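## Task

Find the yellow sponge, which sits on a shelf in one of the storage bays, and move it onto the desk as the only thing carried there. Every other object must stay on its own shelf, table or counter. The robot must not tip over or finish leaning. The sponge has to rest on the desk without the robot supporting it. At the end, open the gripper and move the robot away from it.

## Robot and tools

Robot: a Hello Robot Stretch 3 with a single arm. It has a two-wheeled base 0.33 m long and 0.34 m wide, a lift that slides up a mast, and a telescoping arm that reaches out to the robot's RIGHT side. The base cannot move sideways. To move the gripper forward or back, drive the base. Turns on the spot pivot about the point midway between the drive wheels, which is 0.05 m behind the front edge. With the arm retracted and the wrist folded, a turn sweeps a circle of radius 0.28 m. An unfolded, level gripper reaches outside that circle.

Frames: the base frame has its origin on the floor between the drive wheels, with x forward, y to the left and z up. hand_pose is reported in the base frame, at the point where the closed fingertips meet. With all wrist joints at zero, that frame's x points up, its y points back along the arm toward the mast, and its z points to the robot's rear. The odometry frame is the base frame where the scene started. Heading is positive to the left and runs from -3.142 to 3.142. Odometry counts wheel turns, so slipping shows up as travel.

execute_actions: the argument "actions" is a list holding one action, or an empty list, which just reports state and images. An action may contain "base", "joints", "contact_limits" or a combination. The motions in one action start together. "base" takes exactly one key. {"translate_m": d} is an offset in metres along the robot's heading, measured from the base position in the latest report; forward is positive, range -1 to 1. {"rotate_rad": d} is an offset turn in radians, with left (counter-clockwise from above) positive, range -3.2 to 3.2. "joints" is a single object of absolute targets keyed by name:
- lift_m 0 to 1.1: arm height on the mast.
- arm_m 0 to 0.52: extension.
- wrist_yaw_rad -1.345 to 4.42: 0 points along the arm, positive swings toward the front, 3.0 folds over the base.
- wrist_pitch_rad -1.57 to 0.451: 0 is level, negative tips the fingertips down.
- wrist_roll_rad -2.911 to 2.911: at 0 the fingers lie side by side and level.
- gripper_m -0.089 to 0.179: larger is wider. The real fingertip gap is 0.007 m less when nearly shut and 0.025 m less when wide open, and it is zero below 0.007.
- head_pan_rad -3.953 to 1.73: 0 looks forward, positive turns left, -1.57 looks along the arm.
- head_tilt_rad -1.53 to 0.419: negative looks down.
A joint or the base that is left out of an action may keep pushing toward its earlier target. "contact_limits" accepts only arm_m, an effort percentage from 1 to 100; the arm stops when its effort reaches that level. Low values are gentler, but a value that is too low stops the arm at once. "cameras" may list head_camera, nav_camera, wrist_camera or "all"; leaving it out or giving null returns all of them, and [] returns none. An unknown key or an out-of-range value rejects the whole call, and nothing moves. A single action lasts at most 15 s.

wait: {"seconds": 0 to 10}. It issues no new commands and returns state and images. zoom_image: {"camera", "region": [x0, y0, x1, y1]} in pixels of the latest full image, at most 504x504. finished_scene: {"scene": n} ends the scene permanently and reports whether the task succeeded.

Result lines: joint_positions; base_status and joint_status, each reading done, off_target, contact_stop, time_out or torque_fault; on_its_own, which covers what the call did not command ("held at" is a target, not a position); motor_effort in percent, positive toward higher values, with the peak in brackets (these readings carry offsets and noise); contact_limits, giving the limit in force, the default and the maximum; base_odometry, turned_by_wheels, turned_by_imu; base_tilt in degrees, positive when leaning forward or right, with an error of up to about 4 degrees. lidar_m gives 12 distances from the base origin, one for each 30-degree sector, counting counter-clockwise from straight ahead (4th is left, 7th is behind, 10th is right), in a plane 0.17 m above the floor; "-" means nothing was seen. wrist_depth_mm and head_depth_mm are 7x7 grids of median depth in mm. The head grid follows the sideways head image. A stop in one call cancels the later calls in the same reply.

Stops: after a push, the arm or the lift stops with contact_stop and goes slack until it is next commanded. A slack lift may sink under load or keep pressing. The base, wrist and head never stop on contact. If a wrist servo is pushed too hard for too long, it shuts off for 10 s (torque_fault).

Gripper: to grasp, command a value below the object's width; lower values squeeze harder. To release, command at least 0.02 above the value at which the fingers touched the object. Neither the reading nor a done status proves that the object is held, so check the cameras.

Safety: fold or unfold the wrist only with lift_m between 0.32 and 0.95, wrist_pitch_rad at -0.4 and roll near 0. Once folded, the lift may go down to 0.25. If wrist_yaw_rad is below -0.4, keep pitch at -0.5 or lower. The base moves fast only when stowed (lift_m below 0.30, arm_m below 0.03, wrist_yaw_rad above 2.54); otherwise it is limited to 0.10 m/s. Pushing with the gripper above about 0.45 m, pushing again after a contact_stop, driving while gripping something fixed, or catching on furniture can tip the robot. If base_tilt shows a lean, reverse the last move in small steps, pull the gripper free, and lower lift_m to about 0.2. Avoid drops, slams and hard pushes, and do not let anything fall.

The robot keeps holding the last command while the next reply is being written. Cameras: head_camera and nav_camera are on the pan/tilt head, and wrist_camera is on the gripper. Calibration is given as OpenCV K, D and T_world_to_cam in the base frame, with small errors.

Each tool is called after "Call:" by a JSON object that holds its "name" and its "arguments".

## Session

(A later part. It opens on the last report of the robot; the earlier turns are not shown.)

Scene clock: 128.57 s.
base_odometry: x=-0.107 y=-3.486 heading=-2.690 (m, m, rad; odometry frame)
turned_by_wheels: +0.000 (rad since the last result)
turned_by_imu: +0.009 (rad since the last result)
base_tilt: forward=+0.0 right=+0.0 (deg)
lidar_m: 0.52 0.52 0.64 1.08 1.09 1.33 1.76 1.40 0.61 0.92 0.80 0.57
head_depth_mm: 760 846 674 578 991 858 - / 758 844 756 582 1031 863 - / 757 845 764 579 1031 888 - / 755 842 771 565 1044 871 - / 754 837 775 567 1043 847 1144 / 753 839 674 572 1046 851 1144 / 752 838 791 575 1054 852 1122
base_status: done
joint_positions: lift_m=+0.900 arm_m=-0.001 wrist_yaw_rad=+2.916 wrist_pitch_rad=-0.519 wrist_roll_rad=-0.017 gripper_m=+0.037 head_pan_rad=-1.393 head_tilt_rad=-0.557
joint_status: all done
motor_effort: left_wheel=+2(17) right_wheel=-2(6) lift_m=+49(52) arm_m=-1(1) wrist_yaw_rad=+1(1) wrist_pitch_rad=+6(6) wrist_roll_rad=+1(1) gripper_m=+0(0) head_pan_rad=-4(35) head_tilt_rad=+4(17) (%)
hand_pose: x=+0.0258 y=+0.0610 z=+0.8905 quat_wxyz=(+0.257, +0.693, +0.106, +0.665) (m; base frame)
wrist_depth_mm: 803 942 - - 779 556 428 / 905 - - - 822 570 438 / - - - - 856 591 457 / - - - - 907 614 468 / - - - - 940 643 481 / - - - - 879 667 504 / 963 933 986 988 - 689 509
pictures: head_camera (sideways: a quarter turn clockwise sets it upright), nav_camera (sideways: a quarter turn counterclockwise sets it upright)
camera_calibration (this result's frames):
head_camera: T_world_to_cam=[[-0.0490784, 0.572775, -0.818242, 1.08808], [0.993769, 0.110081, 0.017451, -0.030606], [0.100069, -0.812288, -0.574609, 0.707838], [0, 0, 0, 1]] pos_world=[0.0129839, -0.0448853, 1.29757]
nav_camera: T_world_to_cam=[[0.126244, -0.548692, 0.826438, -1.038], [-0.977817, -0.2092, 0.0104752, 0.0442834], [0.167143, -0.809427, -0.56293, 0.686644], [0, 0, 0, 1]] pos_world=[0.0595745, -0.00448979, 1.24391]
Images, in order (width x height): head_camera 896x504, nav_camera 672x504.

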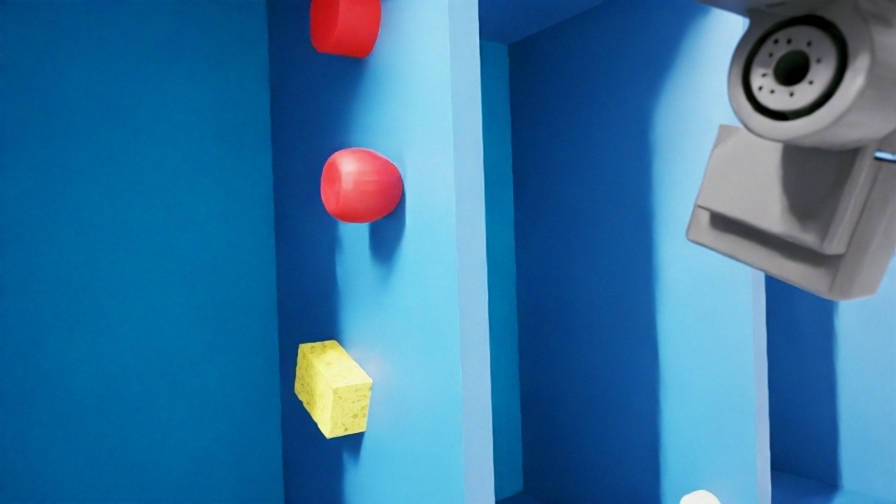

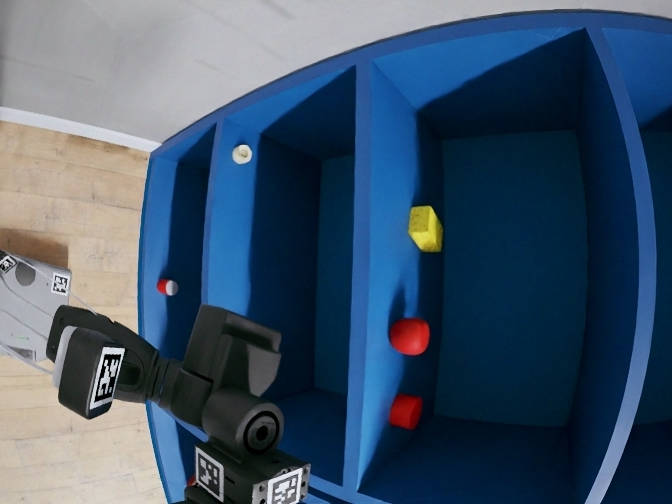

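Call:
{"name": "execute_actions", "arguments": {"actions": [{"base":{"rotate_rad":0.15},"joints":{"wrist_pitch_rad":-0.4,"wrist_roll_rad":0}}], "cameras": []}}

Call:
{"name": "execute_actions", "arguments": {"actions": [{"joints":{"wrist_yaw_rad":0}}], "cameras": []}}

Call:
{"name": "execute_actions", "arguments": {"actions": [{"base":{"translate_m":0.18},"joints":{"wrist_pitch_rad":0,"lift_m":0.92,"gripper_m":0.17,"head_pan_rad":-1.57}}], "cameras": ["wrist_camera","head_camera"]}}

Scene clock: 140.87 s.
base_odometry: x=-0.107 y=-3.486 heading=-2.540 (m, m, rad; odometry frame)
turned_by_wheels: +0.150 (rad since the last result)
turned_by_imu: +0.148 (rad since the last result)
base_tilt: forward=+0.1 right=+0.0 (deg)
lidar_m: 0.52 0.53 0.73 1.08 1.11 1.51 2.85 1.34 0.61 0.93 0.67 0.54
head_depth_mm: 732 814 750 553 1026 856 - / 744 827 759 556 1030 860 - / 754 839 765 560 1039 888 - / 765 848 724 590 1045 869 - / 773 860 694 594 1046 871 1140 / 786 875 785 598 1048 875 1147 / 794 873 792 604 978 904 1082
base_status: done
joint_positions: lift_m=+0.900 arm_m=-0.001 wrist_yaw_rad=+2.916 wrist_pitch_rad=-0.419 wrist_roll_rad=-0.007 gripper_m=+0.037 head_pan_rad=-1.393 head_tilt_rad=-0.557
joint_status: all done
motor_effort: left_wheel=-3(9) right_wheel=+3(7) lift_m=+48(49) arm_m=-1(1) wrist_yaw_rad=+1(0) wrist_pitch_rad=+8(7) wrist_roll_rad=+3(3) gripper_m=+1(0) head_pan_rad=-4(4) head_tilt_rad=+4(3) (%)
hand_pose: x=+0.0289 y=+0.0743 z=+0.9122 quat_wxyz=(+0.224, +0.701, +0.069, +0.673) (m; base frame)
wrist_depth_mm: - 943 971 - 956 624 459 / 915 - - - 956 631 468 / - - - - - 661 485 / - - - - - 662 485 / - - - - - 673 494 / - - - - 950 699 494 / - - - - - 695 510
pictures: none
No camera images: the call's "cameras" was empty. Leave "cameras" out to get every camera's image.

Scene clock: 143.33 s.
base_odometry: x=-0.107 y=-3.486 heading=-2.540 (m, m, rad; odometry frame)
turned_by_wheels: +0.000 (rad since the last result)
turned_by_imu: +0.000 (rad since the last result)
base_tilt: forward=+0.1 right=+0.0 (deg)
lidar_m: 0.52 0.54 0.72 1.08 1.11 1.51 2.85 1.34 0.61 0.93 0.67 0.54
head_depth_mm: 735 812 751 553 1026 847 - / 744 825 758 557 1061 - - / 755 836 762 561 1067 842 1089 / 763 849 724 590 1041 866 1135 / 776 865 696 595 1048 871 1141 / 786 874 784 599 1052 878 1144 / 793 875 794 602 977 903 1081
base_status: not commanded
joint_positions: lift_m=+0.900 arm_m=-0.001 wrist_yaw_rad=+0.002 wrist_pitch_rad=-0.419 wrist_roll_rad=-0.006 gripper_m=+0.037 head_pan_rad=-1.393 head_tilt_rad=-0.557
joint_status: all done
motor_effort: left_wheel=-3(3) right_wheel=+3(3) lift_m=+48(49) arm_m=-1(1) wrist_yaw_rad=-2(3) wrist_pitch_rad=+8(8) wrist_roll_rad=+3(3) gripper_m=+0(0) head_pan_rad=-3(4) head_tilt_rad=+4(4) (%)
hand_pose: x=-0.0211 y=-0.3685 z=+0.9122 quat_wxyz=(+0.694, +0.148, -0.689, -0.146) (m; base frame)
wrist_depth_mm: 214 225 236 249 263 279 301 / 510 224 224 223 224 222 222 / 578 731 746 734 732 596 388 / 571 779 809 797 788 576 390 / 583 688 708 702 723 578 390 / 543 578 578 588 602 556 386 / 487 498 502 502 502 502 432
pictures: none
No camera images: the call's "cameras" was empty. Leave "cameras" out to get every camera's image.

Scene clock: 146.37 s.
base_odometry: x=-0.256 y=-3.588 heading=-2.540 (m, m, rad; odometry frame)
turned_by_wheels: +0.000 (rad since the last result)
turned_by_imu: +0.001 (rad since the last result)
base_tilt: forward=+0.0 right=+0.0 (deg)
lidar_m: 0.34 0.35 0.47 1.08 1.12 1.52 3.03 0.73 0.78 0.93 0.49 0.35
head_depth_mm: 762 850 751 578 1055 - - / 761 846 758 582 1030 - - / 758 845 762 584 - - - / 754 839 690 564 1076 825 1136 / 754 836 777 568 1027 847 1142 / 751 834 784 571 1033 846 1095 / 744 816 760 576 816 788 865
base_status: done
joint_positions: lift_m=+0.920 arm_m=-0.001 wrist_yaw_rad=+0.002 wrist_pitch_rad=-0.022 wrist_roll_rad=-0.006 gripper_m=+0.170 head_pan_rad=-1.563 head_tilt_rad=-0.557
joint_status: all done
motor_effort: left_wheel=-4(6) right_wheel=+3(7) lift_m=+48(50) arm_m=-1(2) wrist_yaw_rad=-2(2) wrist_pitch_rad=+9(8) wrist_roll_rad=+3(3) gripper_m=+0(100) head_pan_rad=-4(21) head_tilt_rad=+4(3) (%)
hand_pose: x=-0.0210 y=-0.3999 z=+1.0288 quat_wxyz=(+0.709, +0.009, -0.705, -0.007) (m; base frame)
wrist_depth_mm: 368 520 613 643 631 623 601 / 368 532 648 645 652 653 582 / 369 528 674 663 682 681 581 / 354 440 456 410 512 320 410 / 254 281 268 275 282 312 296 / 248 538 751 752 254 255 255 / 397 547 771 773 775 777 541
pictures: head_camera (sideways: a quarter turn clockwise sets it upright), wrist_camera
camera_calibration (this result's frames):
head_camera: T_world_to_cam=[[0.0484705, 0.572706, -0.818327, 1.08759], [0.998074, -0.0595216, 0.017461, -0.0306452], [-0.0387081, -0.817597, -0.574488, 0.708527], [0, 0, 0, 1]] pos_world=[0.00529584, -0.0454036, 1.29758]
wrist_camera: T_world_to_cam=[[-0.998009, 0.0322104, 0.0542319, -0.0715788], [-0.0464674, 0.205969, -0.977455, 1.11517], [-0.0426543, -0.978028, -0.204062, -0.0115146], [0, 0, 0, 1]] pos_world=[-0.0201082, -0.238647, 1.09156]
Images, in order (width x height): head_camera 896x504, wrist_camera 644x364.

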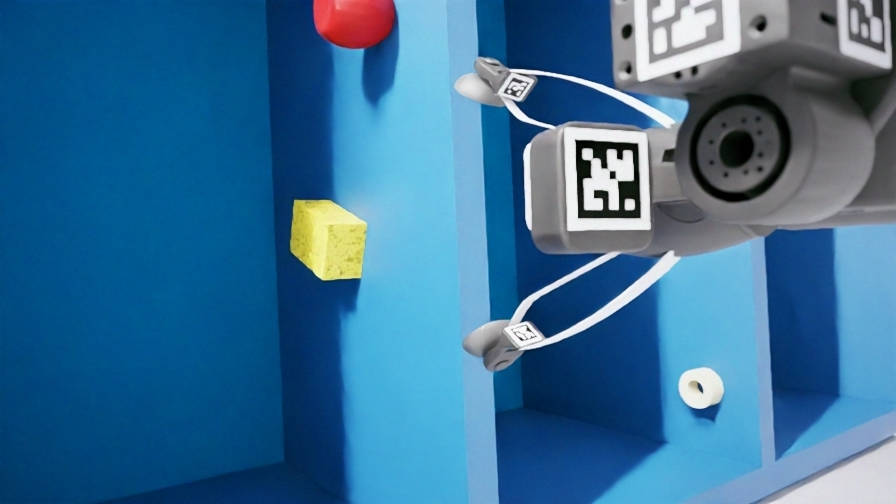

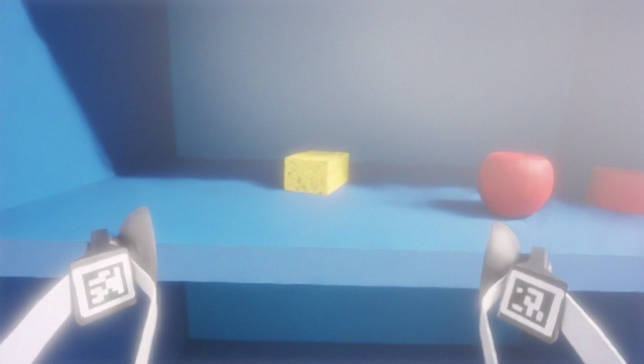

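Call:
{"name": "execute_actions", "arguments": {"actions": [{"joints":{"lift_m":0.915,"arm_m":0.27},"contact_limits":{"arm_m":25}}], "cameras": ["wrist_camera","head_camera"]}}

Scene clock: 155.10 s.
base_odometry: x=-0.256 y=-3.588 heading=-2.540 (m, m, rad; odometry frame)
turned_by_wheels: +0.000 (rad since the last result)
turned_by_imu: +0.022 (rad since the last result)
base_tilt: forward=-0.9 right=-1.6 (deg)
lidar_m: 0.34 0.35 0.48 1.08 1.12 1.55 3.04 0.74 0.80 0.93 0.47 0.35
head_depth_mm: 788 872 859 - 989 875 1142 / 787 872 929 1151 1060 882 1121 / 786 870 929 - 1070 860 1157 / 783 868 908 577 1078 866 1160 / 784 867 863 608 1088 874 1163 / 783 865 871 615 1059 859 1085 / 782 839 804 622 810 812 864
base_status: not commanded
joint_positions: lift_m=+0.915 arm_m=+0.268 wrist_yaw_rad=+0.001 wrist_pitch_rad=-0.113 wrist_roll_rad=+0.007 gripper_m=+0.170 head_pan_rad=-1.563 head_tilt_rad=-0.554
joint_status: all done
on_its_own: arm_m is at rest, and its effort (+20) is outside its rest range (-14 to +14); wrist_pitch_rad is at rest, and its effort (+46) is outside its rest range (-20 to +32)
motor_effort: left_wheel=-6(8) right_wheel=+1(3) lift_m=+41(40) arm_m=+20(21) wrist_yaw_rad=-1(11) wrist_pitch_rad=+46(47) wrist_roll_rad=-2(2) gripper_m=+1(1) head_pan_rad=-3(4) head_tilt_rad=+2(3) (%)
contact_limits: arm_m 25 (drawing in: default 24, maximum 39; extending or still: default 33, maximum 54)
hand_pose: x=-0.0213 y=-0.6651 z=+1.0010 quat_wxyz=(+0.704, +0.040, -0.708, -0.040) (m; base frame)
wrist_depth_mm: 368 401 405 403 400 394 397 / 372 422 422 417 420 413 416 / 368 443 439 435 435 431 438 / 335 375 370 213 375 374 374 / 237 256 208 173 236 257 238 / - 173 174 175 174 175 174 / 137 137 137 137 138 138 138
pictures: head_camera (sideways: a quarter turn clockwise sets it upright), wrist_camera
camera_calibration (this result's frames):
head_camera: T_world_to_cam=[[0.0488151, 0.570904, -0.819564, 1.0892], [0.998039, -0.0600612, 0.0176071, -0.0308353], [-0.0391721, -0.818817, -0.572717, 0.706226], [0, 0, 0, 1]] pos_world=[0.00526963, -0.0454124, 1.29768]
wrist_camera: T_world_to_cam=[[-0.998589, 0.0296261, 0.0440637, -0.053335], [-0.0334257, 0.294044, -0.955207, 1.17914], [-0.0412558, -0.955333, -0.292639, -0.17285], [0, 0, 0, 1]] pos_world=[-0.0209773, -0.510267, 1.07809]
Images, in order (width x height): head_camera 896x504, wrist_camera 644x364.

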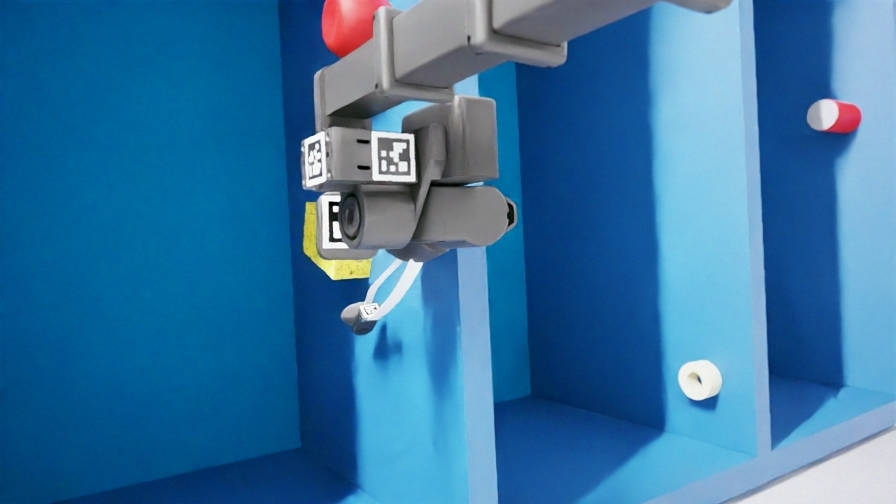

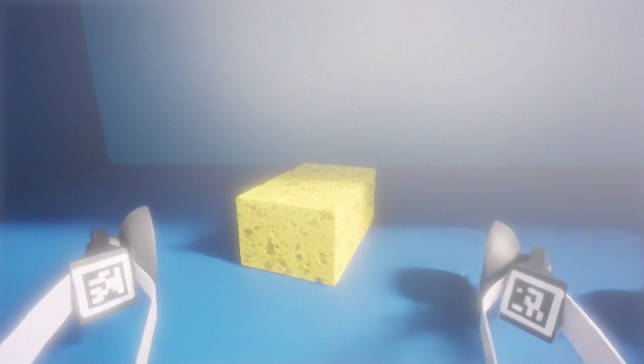

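Call:
{"name": "execute_actions", "arguments": {"actions": [{"joints":{"arm_m":0.22}}], "cameras": []}}

Call:
{"name": "execute_actions", "arguments": {"actions": [{"joints":{"lift_m":0.955,"wrist_pitch_rad":-0.15}}], "cameras": []}}

Call:
{"name": "execute_actions", "arguments": {"actions": [{"joints":{"arm_m":0.31},"contact_limits":{"arm_m":15}}], "cameras": ["wrist_camera"]}}

Scene clock: 169.37 s.
base_odometry: x=-0.256 y=-3.588 heading=-2.540 (m, m, rad; odometry frame)
turned_by_wheels: +0.000 (rad since the last result)
turned_by_imu: -0.029 (rad since the last result)
base_tilt: forward=+0.1 right=+0.0 (deg)
lidar_m: 0.34 0.35 0.47 1.08 1.12 1.50 2.80 0.73 0.77 0.93 0.49 0.35
head_depth_mm: 766 852 780 - 997 859 1128 / 763 849 812 - 997 862 1107 / 759 844 819 - 1006 843 1135 / 756 838 702 568 1044 846 1139 / 751 834 830 569 1048 850 1142 / 748 831 788 574 1056 848 1095 / 745 816 789 578 840 808 869
base_status: not commanded
joint_positions: lift_m=+0.915 arm_m=+0.220 wrist_yaw_rad=+0.001 wrist_pitch_rad=-0.022 wrist_roll_rad=+0.007 gripper_m=+0.170 head_pan_rad=-1.563 head_tilt_rad=-0.554
joint_status: all done
motor_effort: left_wheel=+0(10) right_wheel=+1(9) lift_m=+40(41) arm_m=-3(19) wrist_yaw_rad=+0(8) wrist_pitch_rad=+9(46) wrist_roll_rad=-2(2) gripper_m=+1(1) head_pan_rad=-3(4) head_tilt_rad=+2(2) (%)
hand_pose: x=-0.0211 y=-0.6209 z=+1.0241 quat_wxyz=(+0.705, +0.008, -0.709, -0.008) (m; base frame)
wrist_depth_mm: 381 414 423 431 429 427 435 / 378 438 439 446 437 444 449 / 374 451 453 462 456 457 464 / 369 432 442 245 463 477 477 / 248 273 217 190 262 292 271 / - 176 178 181 182 184 187 / 136 137 137 139 140 140 142
pictures: none
No camera images: the call's "cameras" was empty. Leave "cameras" out to get every camera's image.

Scene clock: 170.53 s.
base_odometry: x=-0.256 y=-3.588 heading=-2.540 (m, m, rad; odometry frame)
turned_by_wheels: +0.000 (rad since the last result)
turned_by_imu: +0.000 (rad since the last result)
base_tilt: forward=+0.0 right=+0.0 (deg)
lidar_m: 0.34 0.35 0.47 1.08 1.11 1.51 2.79 0.73 0.77 0.93 0.49 0.35
head_depth_mm: 764 851 859 1144 1026 859 1131 / 761 847 - - 1033 860 1106 / 756 843 - - 1039 842 1139 / 757 840 854 543 1041 846 1136 / 751 836 830 569 1046 849 1141 / 748 828 789 574 1056 845 1093 / 745 814 788 578 841 806 868
base_status: not commanded
joint_positions: lift_m=+0.955 arm_m=+0.220 wrist_yaw_rad=+0.001 wrist_pitch_rad=-0.166 wrist_roll_rad=-0.007 gripper_m=+0.170 head_pan_rad=-1.563 head_tilt_rad=-0.554
joint_status: all done
motor_effort: left_wheel=+0(1) right_wheel=+0(1) lift_m=+48(51) arm_m=-3(3) wrist_yaw_rad=-1(1) wrist_pitch_rad=+6(10) wrist_roll_rad=+3(5) gripper_m=+1(2) head_pan_rad=-5(4) head_tilt_rad=+2(2) (%)
hand_pose: x=-0.0212 y=-0.6140 z=+1.0275 quat_wxyz=(+0.707, +0.059, -0.702, -0.058) (m; base frame)
wrist_depth_mm: 377 409 410 410 411 413 416 / 372 431 437 435 440 440 439 / 379 455 461 457 467 470 460 / 322 329 335 238 358 371 378 / 229 245 211 201 246 264 255 / - 179 182 185 187 189 195 / 139 146 148 150 151 153 156
pictures: none
No camera images: the call's "cameras" was empty. Leave "cameras" out to get every camera's image.

Scene clock: 172.43 s.
base_odometry: x=-0.256 y=-3.588 heading=-2.540 (m, m, rad; odometry frame)
turned_by_wheels: +0.000 (rad since the last result)
turned_by_imu: +0.000 (rad since the last result)
base_tilt: forward=+0.0 right=+0.0 (deg)
lidar_m: 0.34 0.35 0.47 1.08 1.12 1.50 2.79 0.73 0.77 0.93 0.49 0.35
head_depth_mm: 765 851 - - 1027 858 1127 / 760 838 - 573 1032 861 1105 / 759 832 - 547 1039 843 1135 / 756 839 684 555 1042 846 1140 / 751 834 783 571 1049 850 1144 / 747 829 790 573 1054 844 1095 / 744 814 787 577 841 807 869
base_status: not commanded
joint_positions: lift_m=+0.955 arm_m=+0.310 wrist_yaw_rad=+0.001 wrist_pitch_rad=-0.166 wrist_roll_rad=-0.006 gripper_m=+0.170 head_pan_rad=-1.563 head_tilt_rad=-0.554
joint_status: all done
motor_effort: left_wheel=+0(0) right_wheel=+1(1) lift_m=+48(48) arm_m=+4(1) wrist_yaw_rad=-1(1) wrist_pitch_rad=+6(6) wrist_roll_rad=+3(3) gripper_m=+0(0) head_pan_rad=-4(3) head_tilt_rad=+3(2) (%)
contact_limits: arm_m 15 (drawing in: default 24, maximum 39; extending or still: default 33, maximum 54)
hand_pose: x=-0.0212 y=-0.7034 z=+1.0273 quat_wxyz=(+0.707, +0.060, -0.702, -0.058) (m; base frame)
wrist_depth_mm: 328 332 331 331 330 336 335 / 344 346 349 349 350 354 354 / 365 363 366 372 370 375 375 / 323 327 338 342 355 363 375 / 227 245 161 153 243 267 253 / - 172 115 121 188 188 193 / 139 143 118 109 150 152 155
pictures: wrist_camera
camera_calibration (this result's frames):
wrist_camera: T_world_to_cam=[[-0.997958, 0.0245891, 0.0589485, -0.0720897], [-0.046894, 0.344539, -0.9376, 1.23272], [-0.0433647, -0.93845, -0.342682, -0.138401], [0, 0, 0, 1]] pos_world=[-0.0201372, -0.552828, 1.11262]
Images, in order (width x height): wrist_camera 644x364.

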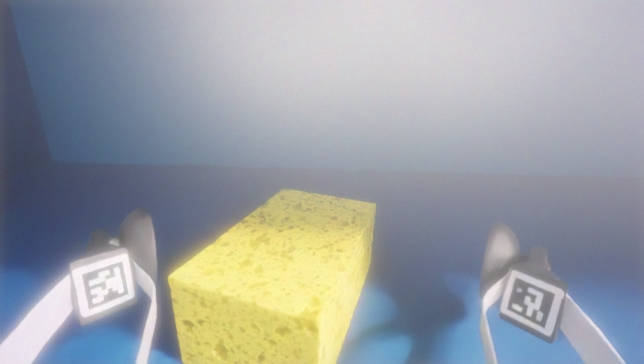

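Call:
{"name": "execute_actions", "arguments": {"actions": [{"joints":{"lift_m":0.94}}], "cameras": []}}

Call:
{"name": "execute_actions", "arguments": {"actions": [{"joints":{"gripper_m":0.03}}], "cameras": ["wrist_camera"]}}

Call:
{"name": "execute_actions", "arguments": {"actions": [{"joints":{"lift_m":0.975}}], "cameras": ["wrist_camera"]}}

Scene clock: 181.20 s.
base_odometry: x=-0.256 y=-3.588 heading=-2.540 (m, m, rad; odometry frame)
turned_by_wheels: +0.000 (rad since the last result)
turned_by_imu: +0.001 (rad since the last result)
base_tilt: forward=+0.1 right=+0.0 (deg)
lidar_m: 0.34 0.35 0.47 1.08 1.12 1.51 2.80 0.73 0.77 0.93 0.49 0.35
head_depth_mm: 765 853 857 - 1014 858 1125 / 762 847 - 559 1031 861 1108 / 757 842 - 546 1038 843 1131 / 755 840 767 545 1040 845 1141 / 751 835 807 569 1045 849 1141 / 747 831 787 572 1052 846 1097 / 744 815 785 578 840 808 869
base_status: not commanded
joint_positions: lift_m=+0.940 arm_m=+0.310 wrist_yaw_rad=+0.001 wrist_pitch_rad=-0.162 wrist_roll_rad=-0.006 gripper_m=+0.170 head_pan_rad=-1.563 head_tilt_rad=-0.554
joint_status: all done
motor_effort: left_wheel=-1(1) right_wheel=+1(1) lift_m=+35(42) arm_m=+4(4) wrist_yaw_rad=-1(3) wrist_pitch_rad=+5(7) wrist_roll_rad=+3(3) gripper_m=+1(2) head_pan_rad=-3(4) head_tilt_rad=+2(2) (%)
hand_pose: x=-0.0212 y=-0.7036 z=+1.0137 quat_wxyz=(+0.707, +0.058, -0.702, -0.057) (m; base frame)
wrist_depth_mm: 330 330 333 331 332 331 337 / 342 349 346 348 356 353 356 / 365 371 371 370 374 376 376 / 288 294 298 181 320 331 343 / 202 217 122 126 218 236 227 / - 146 107 105 166 168 173 / 128 127 118 109 134 135 137
pictures: none
No camera images: the call's "cameras" was empty. Leave "cameras" out to get every camera's image.

Scene clock: 183.10 s.
base_odometry: x=-0.256 y=-3.588 heading=-2.540 (m, m, rad; odometry frame)
turned_by_wheels: +0.000 (rad since the last result)
turned_by_imu: +0.000 (rad since the last result)
base_tilt: forward=+0.0 right=+0.0 (deg)
lidar_m: 0.34 0.35 0.47 1.08 1.11 1.51 2.80 0.73 0.77 0.93 0.49 0.35
head_depth_mm: 766 853 857 - 1011 860 1132 / 764 848 - 558 1033 860 1105 / 757 842 - 546 1038 845 1138 / 755 839 888 545 1041 843 1142 / 752 836 781 570 1050 850 1141 / 746 831 790 573 1053 846 1094 / 746 815 788 576 841 804 869
base_status: not commanded
joint_positions: lift_m=+0.940 arm_m=+0.310 wrist_yaw_rad=-0.004 wrist_pitch_rad=-0.157 wrist_roll_rad=-0.006 gripper_m=+0.031 head_pan_rad=-1.563 head_tilt_rad=-0.554
joint_status: all done
motor_effort: left_wheel=-2(2) right_wheel=+2(2) lift_m=+35(35) arm_m=+4(3) wrist_yaw_rad=+5(5) wrist_pitch_rad=+3(5) wrist_roll_rad=+3(3) gripper_m=-24(100) head_pan_rad=-4(3) head_tilt_rad=+2(2) (%)
hand_pose: x=-0.0225 y=-0.7040 z=+1.0150 quat_wxyz=(+0.707, +0.055, -0.702, -0.057) (m; base frame)
wrist_depth_mm: 325 328 329 332 338 336 340 / 341 347 346 346 353 353 359 / 357 364 370 366 371 372 380 / 292 297 306 186 324 334 345 / 206 210 135 127 198 225 232 / 159 161 133 123 119 171 173 / 129 131 131 129 130 138 138
pictures: wrist_camera
camera_calibration (this result's frames):
wrist_camera: T_world_to_cam=[[-0.997817, 0.0302367, 0.0587138, -0.0684069], [-0.0451651, 0.336209, -0.940704, 1.21866], [-0.0481839, -0.941302, -0.33411, -0.154044], [0, 0, 0, 1]] pos_world=[-0.0206394, -0.552657, 1.09894]
Images, in order (width x height): wrist_camera 644x364.

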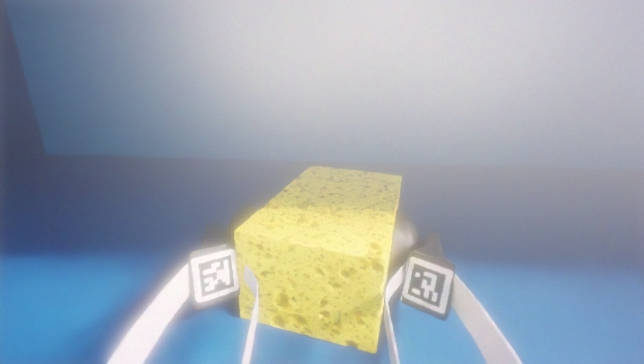

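Scene clock: 184.23 s.
base_odometry: x=-0.256 y=-3.588 heading=-2.540 (m, m, rad; odometry frame)
turned_by_wheels: +0.000 (rad since the last result)
turned_by_imu: +0.000 (rad since the last result)
base_tilt: forward=+0.0 right=+0.0 (deg)
lidar_m: 0.34 0.35 0.47 1.08 1.11 1.51 2.79 0.73 0.77 0.93 0.49 0.35
head_depth_mm: 766 850 - 610 1028 857 1126 / 759 828 - 585 1033 861 1103 / 758 820 - 562 1036 842 1134 / 755 832 691 565 1042 847 1136 / 752 834 780 570 1045 847 1145 / 748 830 789 573 1053 848 1093 / 745 813 787 577 841 807 869
base_status: not commanded
joint_positions: lift_m=+0.975 arm_m=+0.310 wrist_yaw_rad=-0.002 wrist_pitch_rad=-0.168 wrist_roll_rad=-0.006 gripper_m=+0.031 head_pan_rad=-1.563 head_tilt_rad=-0.554
joint_status: all done
motor_effort: left_wheel=-1(2) right_wheel=+2(2) lift_m=+49(53) arm_m=+4(4) wrist_yaw_rad=+3(5) wrist_pitch_rad=+7(7) wrist_roll_rad=+3(3) gripper_m=-25(24) head_pan_rad=-4(3) head_tilt_rad=+3(3) (%)
hand_pose: x=-0.0220 y=-0.7033 z=+1.0470 quat_wxyz=(+0.707, +0.059, -0.702, -0.060) (m; base frame)
wrist_depth_mm: 327 326 329 333 336 334 337 / 343 348 348 351 346 352 358 / 358 364 366 375 376 371 378 / 358 385 385 187 387 385 399 / 265 269 135 128 263 290 293 / 205 208 133 123 - 219 222 / 167 170 170 135 169 178 179
pictures: wrist_camera
camera_calibration (this result's frames):
wrist_camera: T_world_to_cam=[[-0.997877, 0.02761, 0.0589829, -0.071931], [-0.0458203, 0.345955, -0.937132, 1.2516], [-0.0462796, -0.937845, -0.343955, -0.129925], [0, 0, 0, 1]] pos_world=[-0.0204424, -0.552861, 1.13247]
Images, in order (width x height): wrist_camera 644x364.

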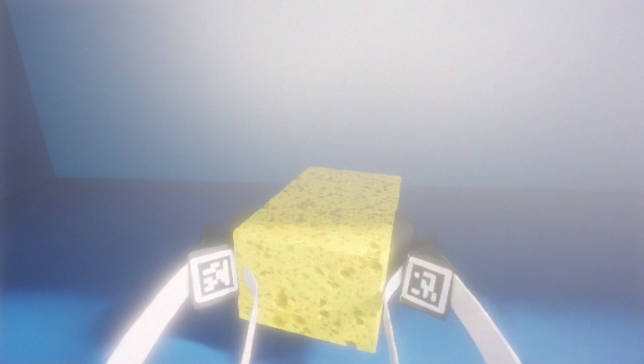

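Call:
{"name": "execute_actions", "arguments": {"actions": [{"joints":{"arm_m":0}}], "cameras": []}}

Call:
{"name": "execute_actions", "arguments": {"actions": [{"base":{"translate_m":-1.0},"joints":{"head_pan_rad":-3.14,"head_tilt_rad":-0.6}}], "cameras": []}}

Call:
{"name": "execute_actions", "arguments": {"actions": [{"base":{"translate_m":-0.6},"joints":{"head_pan_rad":-3.6}}], "cameras": ["nav_camera"]}}

Scene clock: 193.23 s.
base_odometry: x=-0.256 y=-3.588 heading=-2.540 (m, m, rad; odometry frame)
turned_by_wheels: +0.000 (rad since the last result)
turned_by_imu: +0.001 (rad since the last result)
base_tilt: forward=+0.0 right=+0.0 (deg)
lidar_m: 0.34 0.35 0.47 1.08 1.12 1.50 2.80 0.73 0.77 0.93 0.49 0.35
head_depth_mm: 766 851 715 557 - - - / 763 847 762 584 - - - / 760 842 769 442 - - - / 754 838 774 568 1044 823 1135 / 753 836 781 571 1048 850 1146 / 749 833 790 573 1052 846 1089 / 744 814 787 578 841 806 869
base_status: not commanded
joint_positions: lift_m=+0.975 arm_m=+0.000 wrist_yaw_rad=-0.001 wrist_pitch_rad=-0.169 wrist_roll_rad=-0.006 gripper_m=+0.031 head_pan_rad=-1.563 head_tilt_rad=-0.554
joint_status: all done
motor_effort: left_wheel=-1(1) right_wheel=+1(2) lift_m=+49(49) arm_m=-4(6) wrist_yaw_rad=+1(3) wrist_pitch_rad=+7(7) wrist_roll_rad=+3(3) gripper_m=-24(25) head_pan_rad=-4(4) head_tilt_rad=+2(2) (%)
hand_pose: x=-0.0217 y=-0.3939 z=+1.0468 quat_wxyz=(+0.707, +0.060, -0.702, -0.060) (m; base frame)
wrist_depth_mm: 376 543 596 607 616 611 582 / 379 541 647 647 637 644 589 / 374 510 661 667 675 668 573 / 350 382 398 187 419 333 378 / 264 269 135 127 269 292 297 / 364 471 133 123 - 696 517 / 375 569 712 135 699 716 554
pictures: none
No camera images: the call's "cameras" was empty. Leave "cameras" out to get every camera's image.

Scene clock: 204.23 s.
base_odometry: x=+0.569 y=-3.022 heading=-2.540 (m, m, rad; odometry frame)
turned_by_wheels: +0.000 (rad since the last result)
turned_by_imu: -0.004 (rad since the last result)
base_tilt: forward=+0.0 right=+0.0 (deg)
lidar_m: 1.34 1.38 1.11 1.06 1.09 1.04 1.79 2.05 0.70 0.96 0.61 1.32
head_depth_mm: 2064 2010 2527 - - - - / 2053 2357 2551 - - - - / 2038 2340 2560 - - - - / 2036 2317 2080 2197 1767 - - / 2053 2303 2556 2209 1807 - - / 2042 2285 2524 2212 1815 - - / 2040 1890 2569 2228 1828 - -
base_status: done
joint_positions: lift_m=+0.975 arm_m=+0.000 wrist_yaw_rad=-0.001 wrist_pitch_rad=-0.169 wrist_roll_rad=-0.006 gripper_m=+0.031 head_pan_rad=-3.133 head_tilt_rad=-0.593
joint_status: all done
motor_effort: left_wheel=-1(8) right_wheel=+1(3) lift_m=+49(49) arm_m=-4(4) wrist_yaw_rad=+1(2) wrist_pitch_rad=+7(7) wrist_roll_rad=+3(3) gripper_m=-24(23) head_pan_rad=-4(50) head_tilt_rad=-3(12) (%)
hand_pose: x=-0.0217 y=-0.3939 z=+1.0468 quat_wxyz=(+0.707, +0.060, -0.702, -0.060) (m; base frame)
wrist_depth_mm: 448 606 633 628 639 634 505 / 448 647 667 659 677 670 499 / 449 578 672 687 688 669 505 / 373 383 390 188 413 421 439 / 283 289 135 127 289 297 302 / 444 629 133 123 119 725 499 / 456 667 707 134 708 677 493
pictures: none
No camera images: the call's "cameras" was empty. Leave "cameras" out to get every camera's image.

Scene clock: 211.23 s.
base_odometry: x=+1.063 y=-2.682 heading=-2.540 (m, m, rad; odometry frame)
turned_by_wheels: +0.000 (rad since the last result)
turned_by_imu: -0.002 (rad since the last result)
base_tilt: forward=+0.1 right=+0.0 (deg)
lidar_m: 1.94 1.53 1.09 0.97 0.71 0.85 1.62 1.48 2.52 0.52 1.00 1.08
head_depth_mm: 1154 - - - - - - / 1301 - - - - - 1160 / 1499 - - - - - 1162 / 1729 - - - - - 1144 / 1684 1324 1995 - - - - / 1601 1336 1916 - - - - / 1517 1350 1804 - - - -
base_status: done
joint_positions: lift_m=+0.975 arm_m=+0.000 wrist_yaw_rad=-0.001 wrist_pitch_rad=-0.169 wrist_roll_rad=-0.006 gripper_m=+0.031 head_pan_rad=-3.593 head_tilt_rad=-0.593
joint_status: all done
motor_effort: left_wheel=+0(8) right_wheel=+1(3) lift_m=+49(49) arm_m=-4(4) wrist_yaw_rad=-1(1) wrist_pitch_rad=+7(7) wrist_roll_rad=+3(3) gripper_m=-24(24) head_pan_rad=-4(36) head_tilt_rad=-3(3) (%)
hand_pose: x=-0.0217 y=-0.3939 z=+1.0468 quat_wxyz=(+0.707, +0.060, -0.702, -0.060) (m; base frame)
wrist_depth_mm: 634 242 370 - - - - / 677 652 381 - - - - / 631 516 382 - - - - / 376 354 387 187 - - - / 302 305 134 127 - - - / 817 813 133 123 119 - - / 702 699 357 135 - - -
pictures: nav_camera (sideways: a quarter turn counterclockwise sets it upright)
camera_calibration (this result's frames):
nav_camera: T_world_to_cam=[[-0.544348, 0.233611, 0.805675, -1.00684], [0.405932, 0.913856, 0.00928543, 0.037392], [-0.734102, 0.332104, -0.592286, 0.730332], [0, 0, 0, 1]] pos_world=[-0.0271117, -0.0415077, 1.2434]
Images, in order (width x height): nav_camera 672x504.

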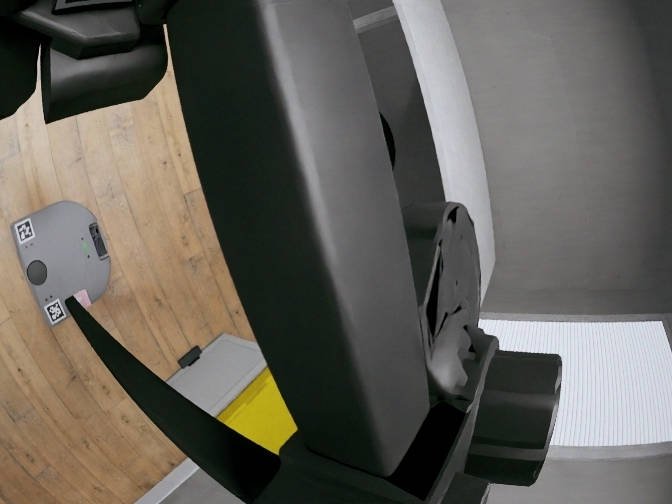

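Call:
{"name": "execute_actions", "arguments": {"actions": [{"base":{"translate_m":-0.3},"joints":{"head_pan_rad":-1.57,"head_tilt_rad":-0.7}}], "cameras": []}}

Call:
{"name": "execute_actions", "arguments": {"actions": [{"base":{"rotate_rad":-1.57}}], "cameras": ["nav_camera","head_camera"]}}

Scene clock: 224.00 s.
base_odometry: x=+1.311 y=-2.512 heading=-2.540 (m, m, rad; odometry frame)
turned_by_wheels: +0.000 (rad since the last result)
turned_by_imu: -0.001 (rad since the last result)
base_tilt: forward=+0.1 right=+0.0 (deg)
lidar_m: 2.24 1.51 1.08 0.62 0.63 1.28 0.89 1.21 2.10 1.94 0.65 1.35
head_depth_mm: 3258 3336 2571 - - - 1095 / 3325 3556 2477 2053 - - 1142 / 3286 3525 2429 - - - 1127 / 3241 3462 2628 - 1540 1314 1143 / 3222 3439 2533 1932 1578 1329 1149 / 3046 3004 2293 1945 1589 1337 1154 / 1687 2113 2401 1201 1152 1130 1153
base_status: done
joint_positions: lift_m=+0.975 arm_m=+0.000 wrist_yaw_rad=-0.001 wrist_pitch_rad=-0.169 wrist_roll_rad=-0.006 gripper_m=+0.031 head_pan_rad=-1.577 head_tilt_rad=-0.691
joint_status: all done
motor_effort: left_wheel=+0(8) right_wheel=+0(3) lift_m=+49(49) arm_m=-4(3) wrist_yaw_rad=+1(1) wrist_pitch_rad=+7(7) wrist_roll_rad=+3(3) gripper_m=-24(23) head_pan_rad=+4(50) head_tilt_rad=-4(16) (%)
hand_pose: x=-0.0217 y=-0.3939 z=+1.0468 quat_wxyz=(+0.707, +0.060, -0.702, -0.060) (m; base frame)
wrist_depth_mm: 478 - - - - - - / 477 - - - - - - / 478 709 - - - - - / 488 723 - 187 - - - / 494 714 135 127 - - - / 484 683 133 123 - - - / 489 736 - 135 - - -
pictures: none
No camera images: the call's "cameras" was empty. Leave "cameras" out to get every camera's image.

Scene clock: 227.43 s.
base_odometry: x=+1.311 y=-2.512 heading=+2.173 (m, m, rad; odometry frame)
turned_by_wheels: -1.570 (rad since the last result)
turned_by_imu: -1.543 (rad since the last result)
base_tilt: forward=+0.1 right=+0.0 (deg)
lidar_m: 1.94 0.65 1.35 2.24 1.51 1.07 0.62 0.63 1.27 0.89 1.21 2.11
head_depth_mm: 1286 910 1724 - - - 1090 / 1295 915 1743 1953 - - 1140 / 1289 921 753 - - - 1122 / 1278 929 753 - 1537 1315 1148 / 1267 935 1342 1789 1577 1329 1148 / 1261 941 1671 1881 1586 1337 1152 / 1255 952 1663 1859 1549 1342 1153
base_status: done
joint_positions: lift_m=+0.975 arm_m=+0.000 wrist_yaw_rad=-0.001 wrist_pitch_rad=-0.169 wrist_roll_rad=-0.006 gripper_m=+0.031 head_pan_rad=-1.577 head_tilt_rad=-0.691
joint_status: not commanded
motor_effort: left_wheel=+4(12) right_wheel=-3(7) lift_m=+49(49) arm_m=-3(4) wrist_yaw_rad=+1(1) wrist_pitch_rad=+7(7) wrist_roll_rad=+3(3) gripper_m=-24(23) head_pan_rad=+4(4) head_tilt_rad=-4(4) (%)
hand_pose: x=-0.0217 y=-0.3939 z=+1.0468 quat_wxyz=(+0.707, +0.060, -0.702, -0.060) (m; base frame)
wrist_depth_mm: - - - - - - - / - - - - - - - / 833 840 886 949 993 - - / 569 587 556 188 580 600 635 / - - 135 127 - - - / - - 133 122 - - - / - - - 135 - - -
pictures: head_camera (sideways: a quarter turn clockwise sets it upright), nav_camera (sideways: a quarter turn counterclockwise sets it upright)
camera_calibration (this result's frames):
head_camera: T_world_to_cam=[[0.0572101, 0.676713, -0.734021, 0.977644], [0.997122, -0.0753641, 0.00823622, -0.0186275], [-0.0497452, -0.732379, -0.679077, 0.844649], [0, 0, 0, 1]] pos_world=[0.00466001, -0.0443855, 1.29135]
nav_camera: T_world_to_cam=[[0.0230519, -0.668349, 0.743491, -0.929245], [-0.999595, -0.0278394, 0.00596669, 0.0502874], [0.0167105, -0.743327, -0.668719, 0.82518], [0, 0, 0, 1]] pos_world=[0.0578987, -0.00628173, 1.2424]
Images, in order (width x height): head_camera 896x504, nav_camera 672x504.

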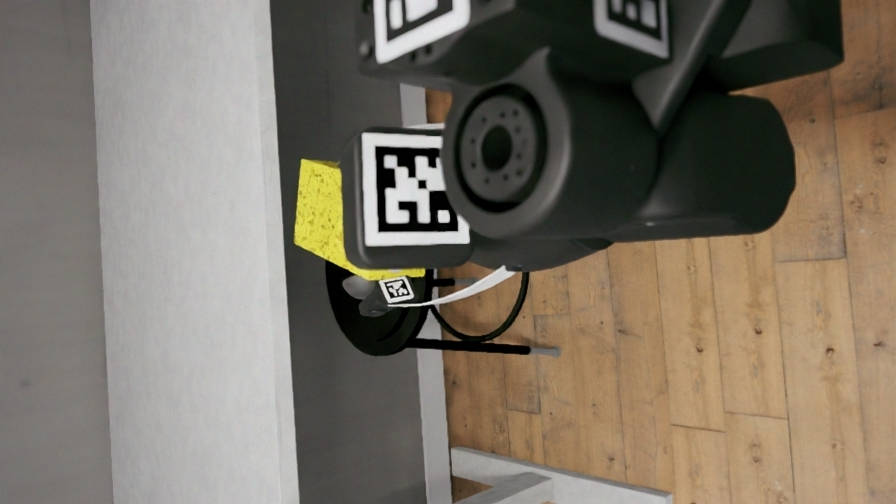

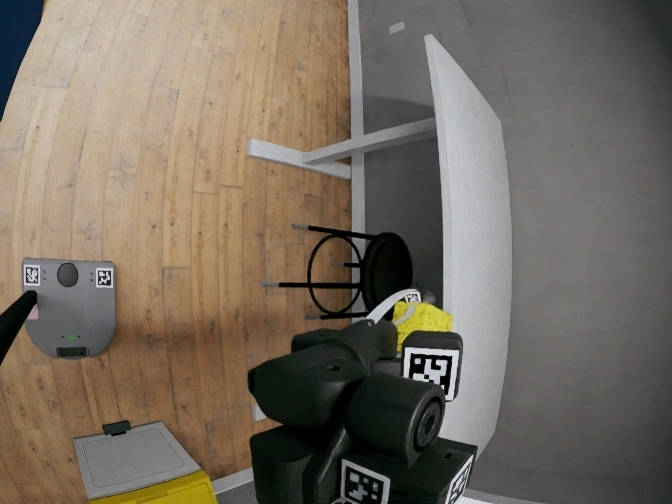

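Call:
{"name": "execute_actions", "arguments": {"actions": [{"joints":{"arm_m":0.41},"contact_limits":{"arm_m":15}}], "cameras": ["wrist_camera","head_camera"]}}

Scene clock: 240.57 s.
base_odometry: x=+1.311 y=-2.512 heading=+2.173 (m, m, rad; odometry frame)
turned_by_wheels: +0.000 (rad since the last result)
turned_by_imu: +0.001 (rad since the last result)
base_tilt: forward=+0.0 right=+0.0 (deg)
lidar_m: 1.94 0.65 1.36 2.24 1.51 1.08 0.62 0.63 1.28 0.89 1.21 2.12
head_depth_mm: 1274 - 1840 1847 1548 1315 1135 / 1279 819 1743 1914 1561 1316 1142 / 1250 821 1701 1861 1572 1324 1145 / 1273 788 1302 1725 1536 1326 1147 / 1264 934 1304 1771 1565 1329 1150 / 1255 943 1682 1887 1582 1332 1150 / 1256 949 1664 1862 1554 1337 1156
base_status: not commanded
joint_positions: lift_m=+0.975 arm_m=+0.410 wrist_yaw_rad=-0.001 wrist_pitch_rad=-0.169 wrist_roll_rad=-0.006 gripper_m=+0.031 head_pan_rad=-1.577 head_tilt_rad=-0.691
joint_status: all done
motor_effort: left_wheel=+4(4) right_wheel=-3(3) lift_m=+49(49) arm_m=+4(2) wrist_yaw_rad=+2(2) wrist_pitch_rad=+7(7) wrist_roll_rad=+3(3) gripper_m=-24(24) head_pan_rad=+3(4) head_tilt_rad=-4(4) (%)
contact_limits: arm_m 15 (drawing in: default 24, maximum 39; extending or still: default 33, maximum 54)
hand_pose: x=-0.0216 y=-0.8032 z=+1.0468 quat_wxyz=(+0.707, +0.060, -0.702, -0.060) (m; base frame)
wrist_depth_mm: 756 772 791 789 786 787 784 / 787 802 801 811 830 820 837 / 795 857 847 852 865 859 877 / 473 479 502 187 531 546 568 / 337 342 135 127 335 369 379 / 261 267 134 123 - 283 286 / 213 218 218 135 217 226 229
pictures: head_camera (sideways: a quarter turn clockwise sets it upright), wrist_camera
camera_calibration (this result's frames):
head_camera: T_world_to_cam=[[0.0572099, 0.676732, -0.734003, 0.977622], [0.997122, -0.0753639, 0.00823447, -0.0186252], [-0.0497448, -0.732362, -0.679096, 0.844673], [0, 0, 0, 1]] pos_world=[0.00466003, -0.0443853, 1.29135]
wrist_camera: T_world_to_cam=[[-0.997959, 0.0262828, 0.0582046, -0.0690605], [-0.0455119, 0.34668, -0.936879, 1.28632], [-0.0448022, -0.937615, -0.344776, -0.22264], [0, 0, 0, 1]] pos_world=[-0.0203513, -0.652879, 1.13239]
Images, in order (width x height): head_camera 896x504, wrist_camera 644x364.

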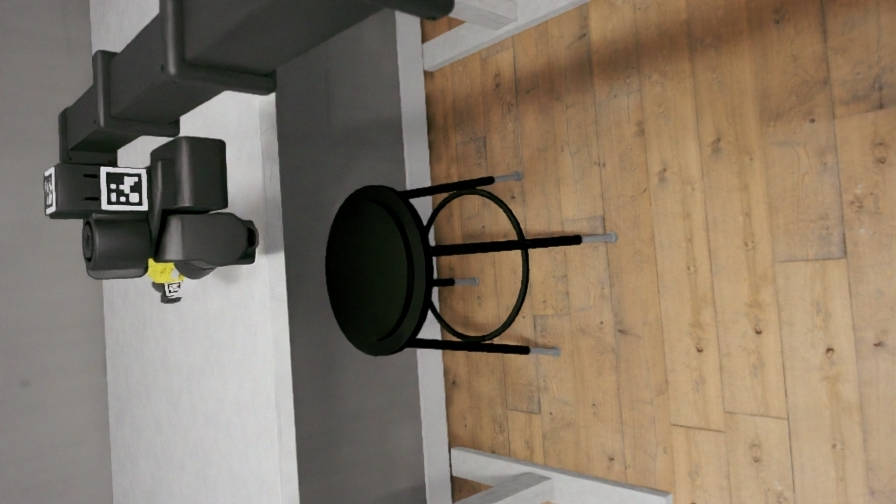

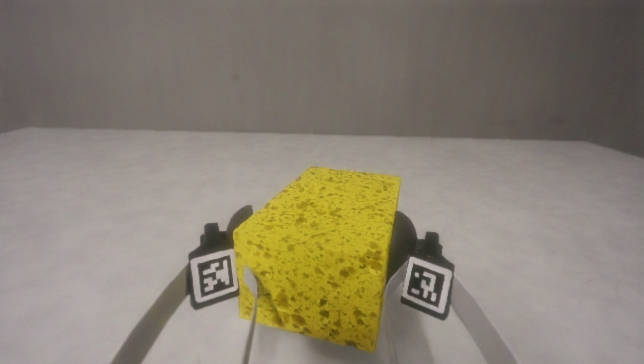

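Call:
{"name": "execute_actions", "arguments": {"actions": [{"joints":{"arm_m":0.45,"lift_m":0.955,"wrist_pitch_rad":-0.27}}], "cameras": ["wrist_camera"]}}

Scene clock: 248.03 s.
base_odometry: x=+1.311 y=-2.512 heading=+2.173 (m, m, rad; odometry frame)
turned_by_wheels: +0.000 (rad since the last result)
turned_by_imu: +0.001 (rad since the last result)
base_tilt: forward=+0.0 right=+0.0 (deg)
lidar_m: 1.95 0.65 1.35 2.24 1.51 1.08 0.62 0.63 1.28 0.89 1.21 2.11
head_depth_mm: 1283 1030 - 1870 1548 1320 1139 / 1293 - 1785 1914 1558 1313 1145 / 1265 802 1695 1864 1571 1324 1145 / 1277 - 1308 1719 1531 1325 1147 / 1264 933 1306 1768 1576 1332 1147 / 1258 945 1672 1881 1589 1336 1153 / 1256 948 1661 1862 1549 1345 1153
base_status: not commanded
joint_positions: lift_m=+0.955 arm_m=+0.450 wrist_yaw_rad=-0.001 wrist_pitch_rad=-0.287 wrist_roll_rad=-0.006 gripper_m=+0.031 head_pan_rad=-1.577 head_tilt_rad=-0.691
joint_status: all done
motor_effort: left_wheel=+4(4) right_wheel=-3(3) lift_m=+37(41) arm_m=+4(2) wrist_yaw_rad=+2(1) wrist_pitch_rad=+6(6) wrist_roll_rad=+3(3) gripper_m=-24(24) head_pan_rad=+4(5) head_tilt_rad=-4(4) (%)
hand_pose: x=-0.0216 y=-0.8336 z=+0.9983 quat_wxyz=(+0.702, +0.101, -0.698, -0.101) (m; base frame)
wrist_depth_mm: 734 758 721 756 752 720 775 / 759 765 743 773 789 787 817 / 440 445 460 477 476 504 528 / 308 313 315 188 326 339 350 / 236 239 135 127 234 254 255 / 191 194 133 123 - 204 205 / 161 162 165 135 162 170 171
pictures: wrist_camera
camera_calibration (this result's frames):
wrist_camera: T_world_to_cam=[[-0.99796, 0.0193382, 0.0608357, -0.0738751], [-0.0454128, 0.454684, -0.889494, 1.2942], [-0.0448623, -0.890443, -0.452879, -0.120599], [0, 0, 0, 1]] pos_world=[-0.0203615, -0.69441, 1.10106]
Images, in order (width x height): wrist_camera 644x364.

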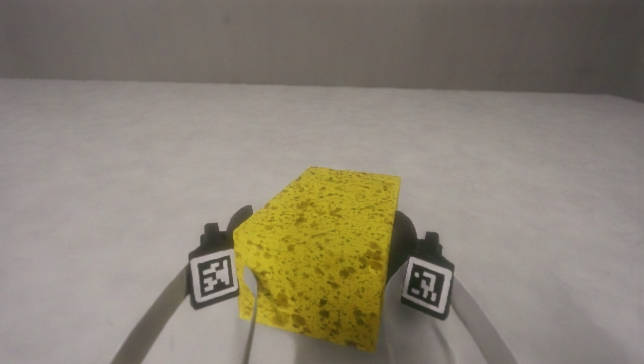

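Call:
{"name": "execute_actions", "arguments": {"actions": [{"joints":{"gripper_m":0.15}}], "cameras": []}}

Call:
{"name": "execute_actions", "arguments": {"actions": [{"joints":{"lift_m":1.03}}], "cameras": []}}

Call:
{"name": "execute_actions", "arguments": {"actions": [{"joints":{"arm_m":0.0}}], "cameras": ["head_camera"]}}

Call:
{"name": "finished_scene", "arguments": {"scene": 2}}

Scene clock: 257.13 s.
base_odometry: x=+1.311 y=-2.512 heading=+2.173 (m, m, rad; odometry frame)
turned_by_wheels: +0.000 (rad since the last result)
turned_by_imu: +0.001 (rad since the last result)
base_tilt: forward=+0.0 right=+0.0 (deg)
lidar_m: 1.94 0.65 1.35 2.24 1.51 1.08 0.62 0.63 1.27 0.89 1.21 2.11
head_depth_mm: 1283 1026 - 1869 1559 1313 1136 / 1289 - 1770 1911 1567 1320 1143 / 1269 802 1690 1865 1569 1326 1141 / 1274 929 1302 1723 1524 1327 1148 / 1271 936 1312 1764 1569 1329 1148 / 1255 939 1672 1875 1586 1337 1149 / 1255 951 1662 1854 1553 1338 1155
base_status: not commanded
joint_positions: lift_m=+0.955 arm_m=+0.450 wrist_yaw_rad=-0.001 wrist_pitch_rad=-0.287 wrist_roll_rad=-0.006 gripper_m=+0.150 head_pan_rad=-1.577 head_tilt_rad=-0.691
joint_status: all done
motor_effort: left_wheel=+4(4) right_wheel=-3(3) lift_m=+37(37) arm_m=+4(4) wrist_yaw_rad=+1(1) wrist_pitch_rad=+7(7) wrist_roll_rad=+3(3) gripper_m=+1(100) head_pan_rad=+4(4) head_tilt_rad=-4(4) (%)
hand_pose: x=-0.0216 y=-0.8336 z=+0.9983 quat_wxyz=(+0.702, +0.101, -0.698, -0.101) (m; base frame)
wrist_depth_mm: 727 736 730 737 728 743 755 / 753 766 765 766 774 786 803 / 438 446 465 477 494 513 520 / 303 313 317 322 329 334 345 / 235 248 242 172 239 266 257 / 200 - 188 138 193 - 206 / - 162 158 137 167 165 171
pictures: none
No camera images: the call's "cameras" was empty. Leave "cameras" out to get every camera's image.

Scene clock: 258.63 s.
base_odometry: x=+1.311 y=-2.512 heading=+2.173 (m, m, rad; odometry frame)
turned_by_wheels: +0.000 (rad since the last result)
turned_by_imu: +0.000 (rad since the last result)
base_tilt: forward=+0.1 right=+0.0 (deg)
lidar_m: 1.94 0.65 1.35 2.24 1.51 1.08 0.62 0.63 1.27 0.89 1.21 2.11
head_depth_mm: - 858 1768 1869 1560 1314 1138 / 1289 915 1750 1927 1566 1325 1139 / - 918 1698 1859 1568 1324 1143 / - 788 1302 1730 1528 1325 1146 / 1260 930 1308 1767 1567 1337 1151 / 1251 943 1677 1882 1580 1334 1150 / 1259 950 1656 1860 1550 1337 1153
base_status: not commanded
joint_positions: lift_m=+1.030 arm_m=+0.450 wrist_yaw_rad=-0.001 wrist_pitch_rad=-0.287 wrist_roll_rad=-0.006 gripper_m=+0.150 head_pan_rad=-1.577 head_tilt_rad=-0.691
joint_status: all done
motor_effort: left_wheel=+4(4) right_wheel=-3(3) lift_m=+48(52) arm_m=+3(4) wrist_yaw_rad=+2(1) wrist_pitch_rad=+6(7) wrist_roll_rad=+3(3) gripper_m=+0(0) head_pan_rad=+4(5) head_tilt_rad=-4(4) (%)
hand_pose: x=-0.0216 y=-0.8336 z=+1.0730 quat_wxyz=(+0.702, +0.101, -0.698, -0.101) (m; base frame)
wrist_depth_mm: 721 740 743 744 737 752 746 / 786 783 779 812 808 805 827 / 660 671 684 726 723 774 756 / 459 463 478 481 484 507 513 / 353 375 358 367 376 403 382 / 291 - 291 245 300 - 304 / 241 244 245 199 251 245 254
pictures: none
No camera images: the call's "cameras" was empty. Leave "cameras" out to get every camera's image.

Scene clock: 263.13 s.
base_odometry: x=+1.311 y=-2.512 heading=+2.173 (m, m, rad; odometry frame)
turned_by_wheels: +0.000 (rad since the last result)
turned_by_imu: +0.001 (rad since the last result)
base_tilt: forward=+0.0 right=+0.0 (deg)
lidar_m: 1.94 0.65 1.35 2.24 1.51 1.07 0.62 0.63 1.27 0.89 1.21 2.11
head_depth_mm: 1285 962 - - - 1260 1138 / 1292 944 - - - 1260 1139 / 1288 981 - - - 1255 1143 / 1277 960 1262 - 1581 1328 1148 / 1264 934 1307 1769 1572 1334 1154 / 1256 942 1680 1887 1581 1333 1154 / 1259 950 1666 1864 1558 1344 1157
base_status: not commanded
joint_positions: lift_m=+1.030 arm_m=+0.000 wrist_yaw_rad=-0.001 wrist_pitch_rad=-0.287 wrist_roll_rad=-0.006 gripper_m=+0.150 head_pan_rad=-1.577 head_tilt_rad=-0.691
joint_status: all done
motor_effort: left_wheel=+4(4) right_wheel=-3(3) lift_m=+48(49) arm_m=-3(3) wrist_yaw_rad=+1(0) wrist_pitch_rad=+7(7) wrist_roll_rad=+3(3) gripper_m=+0(0) head_pan_rad=+3(4) head_tilt_rad=-4(4) (%)
hand_pose: x=-0.0216 y=-0.3843 z=+1.0730 quat_wxyz=(+0.702, +0.101, -0.698, -0.101) (m; base frame)
wrist_depth_mm: - - - - - - - / - - - - - - - / 662 679 696 665 757 773 794 / - 932 - - - 587 594 / - - - - - - - / - - - - - - - / - - - - - - -
pictures: head_camera (sideways: a quarter turn clockwise sets it upright)
camera_calibration (this result's frames):
head_camera: T_world_to_cam=[[0.0571254, 0.67674, -0.734003, 0.977622], [0.997132, -0.0752394, 0.0082344, -0.0186252], [-0.0496533, -0.732368, -0.679097, 0.844673], [0, 0, 0, 1]] pos_world=[0.00466557, -0.0443855, 1.29135]
Images, in order (width x height): head_camera 896x504.

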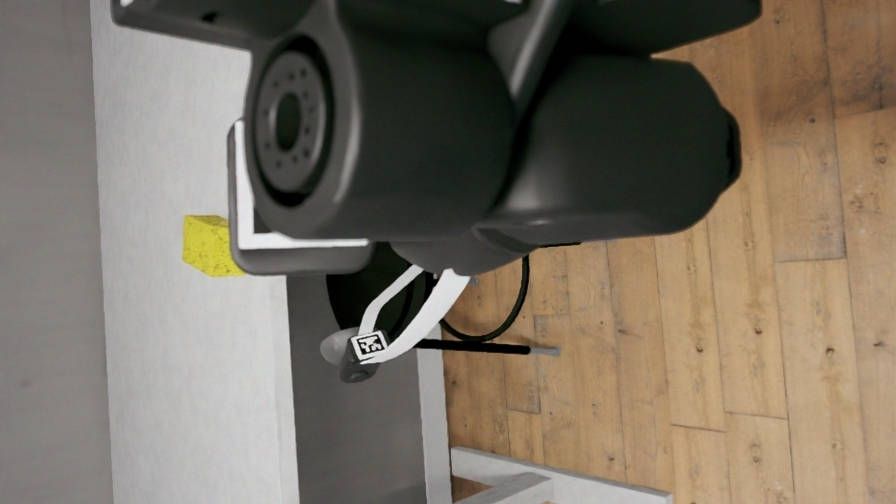

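The scene is finished: the task was done.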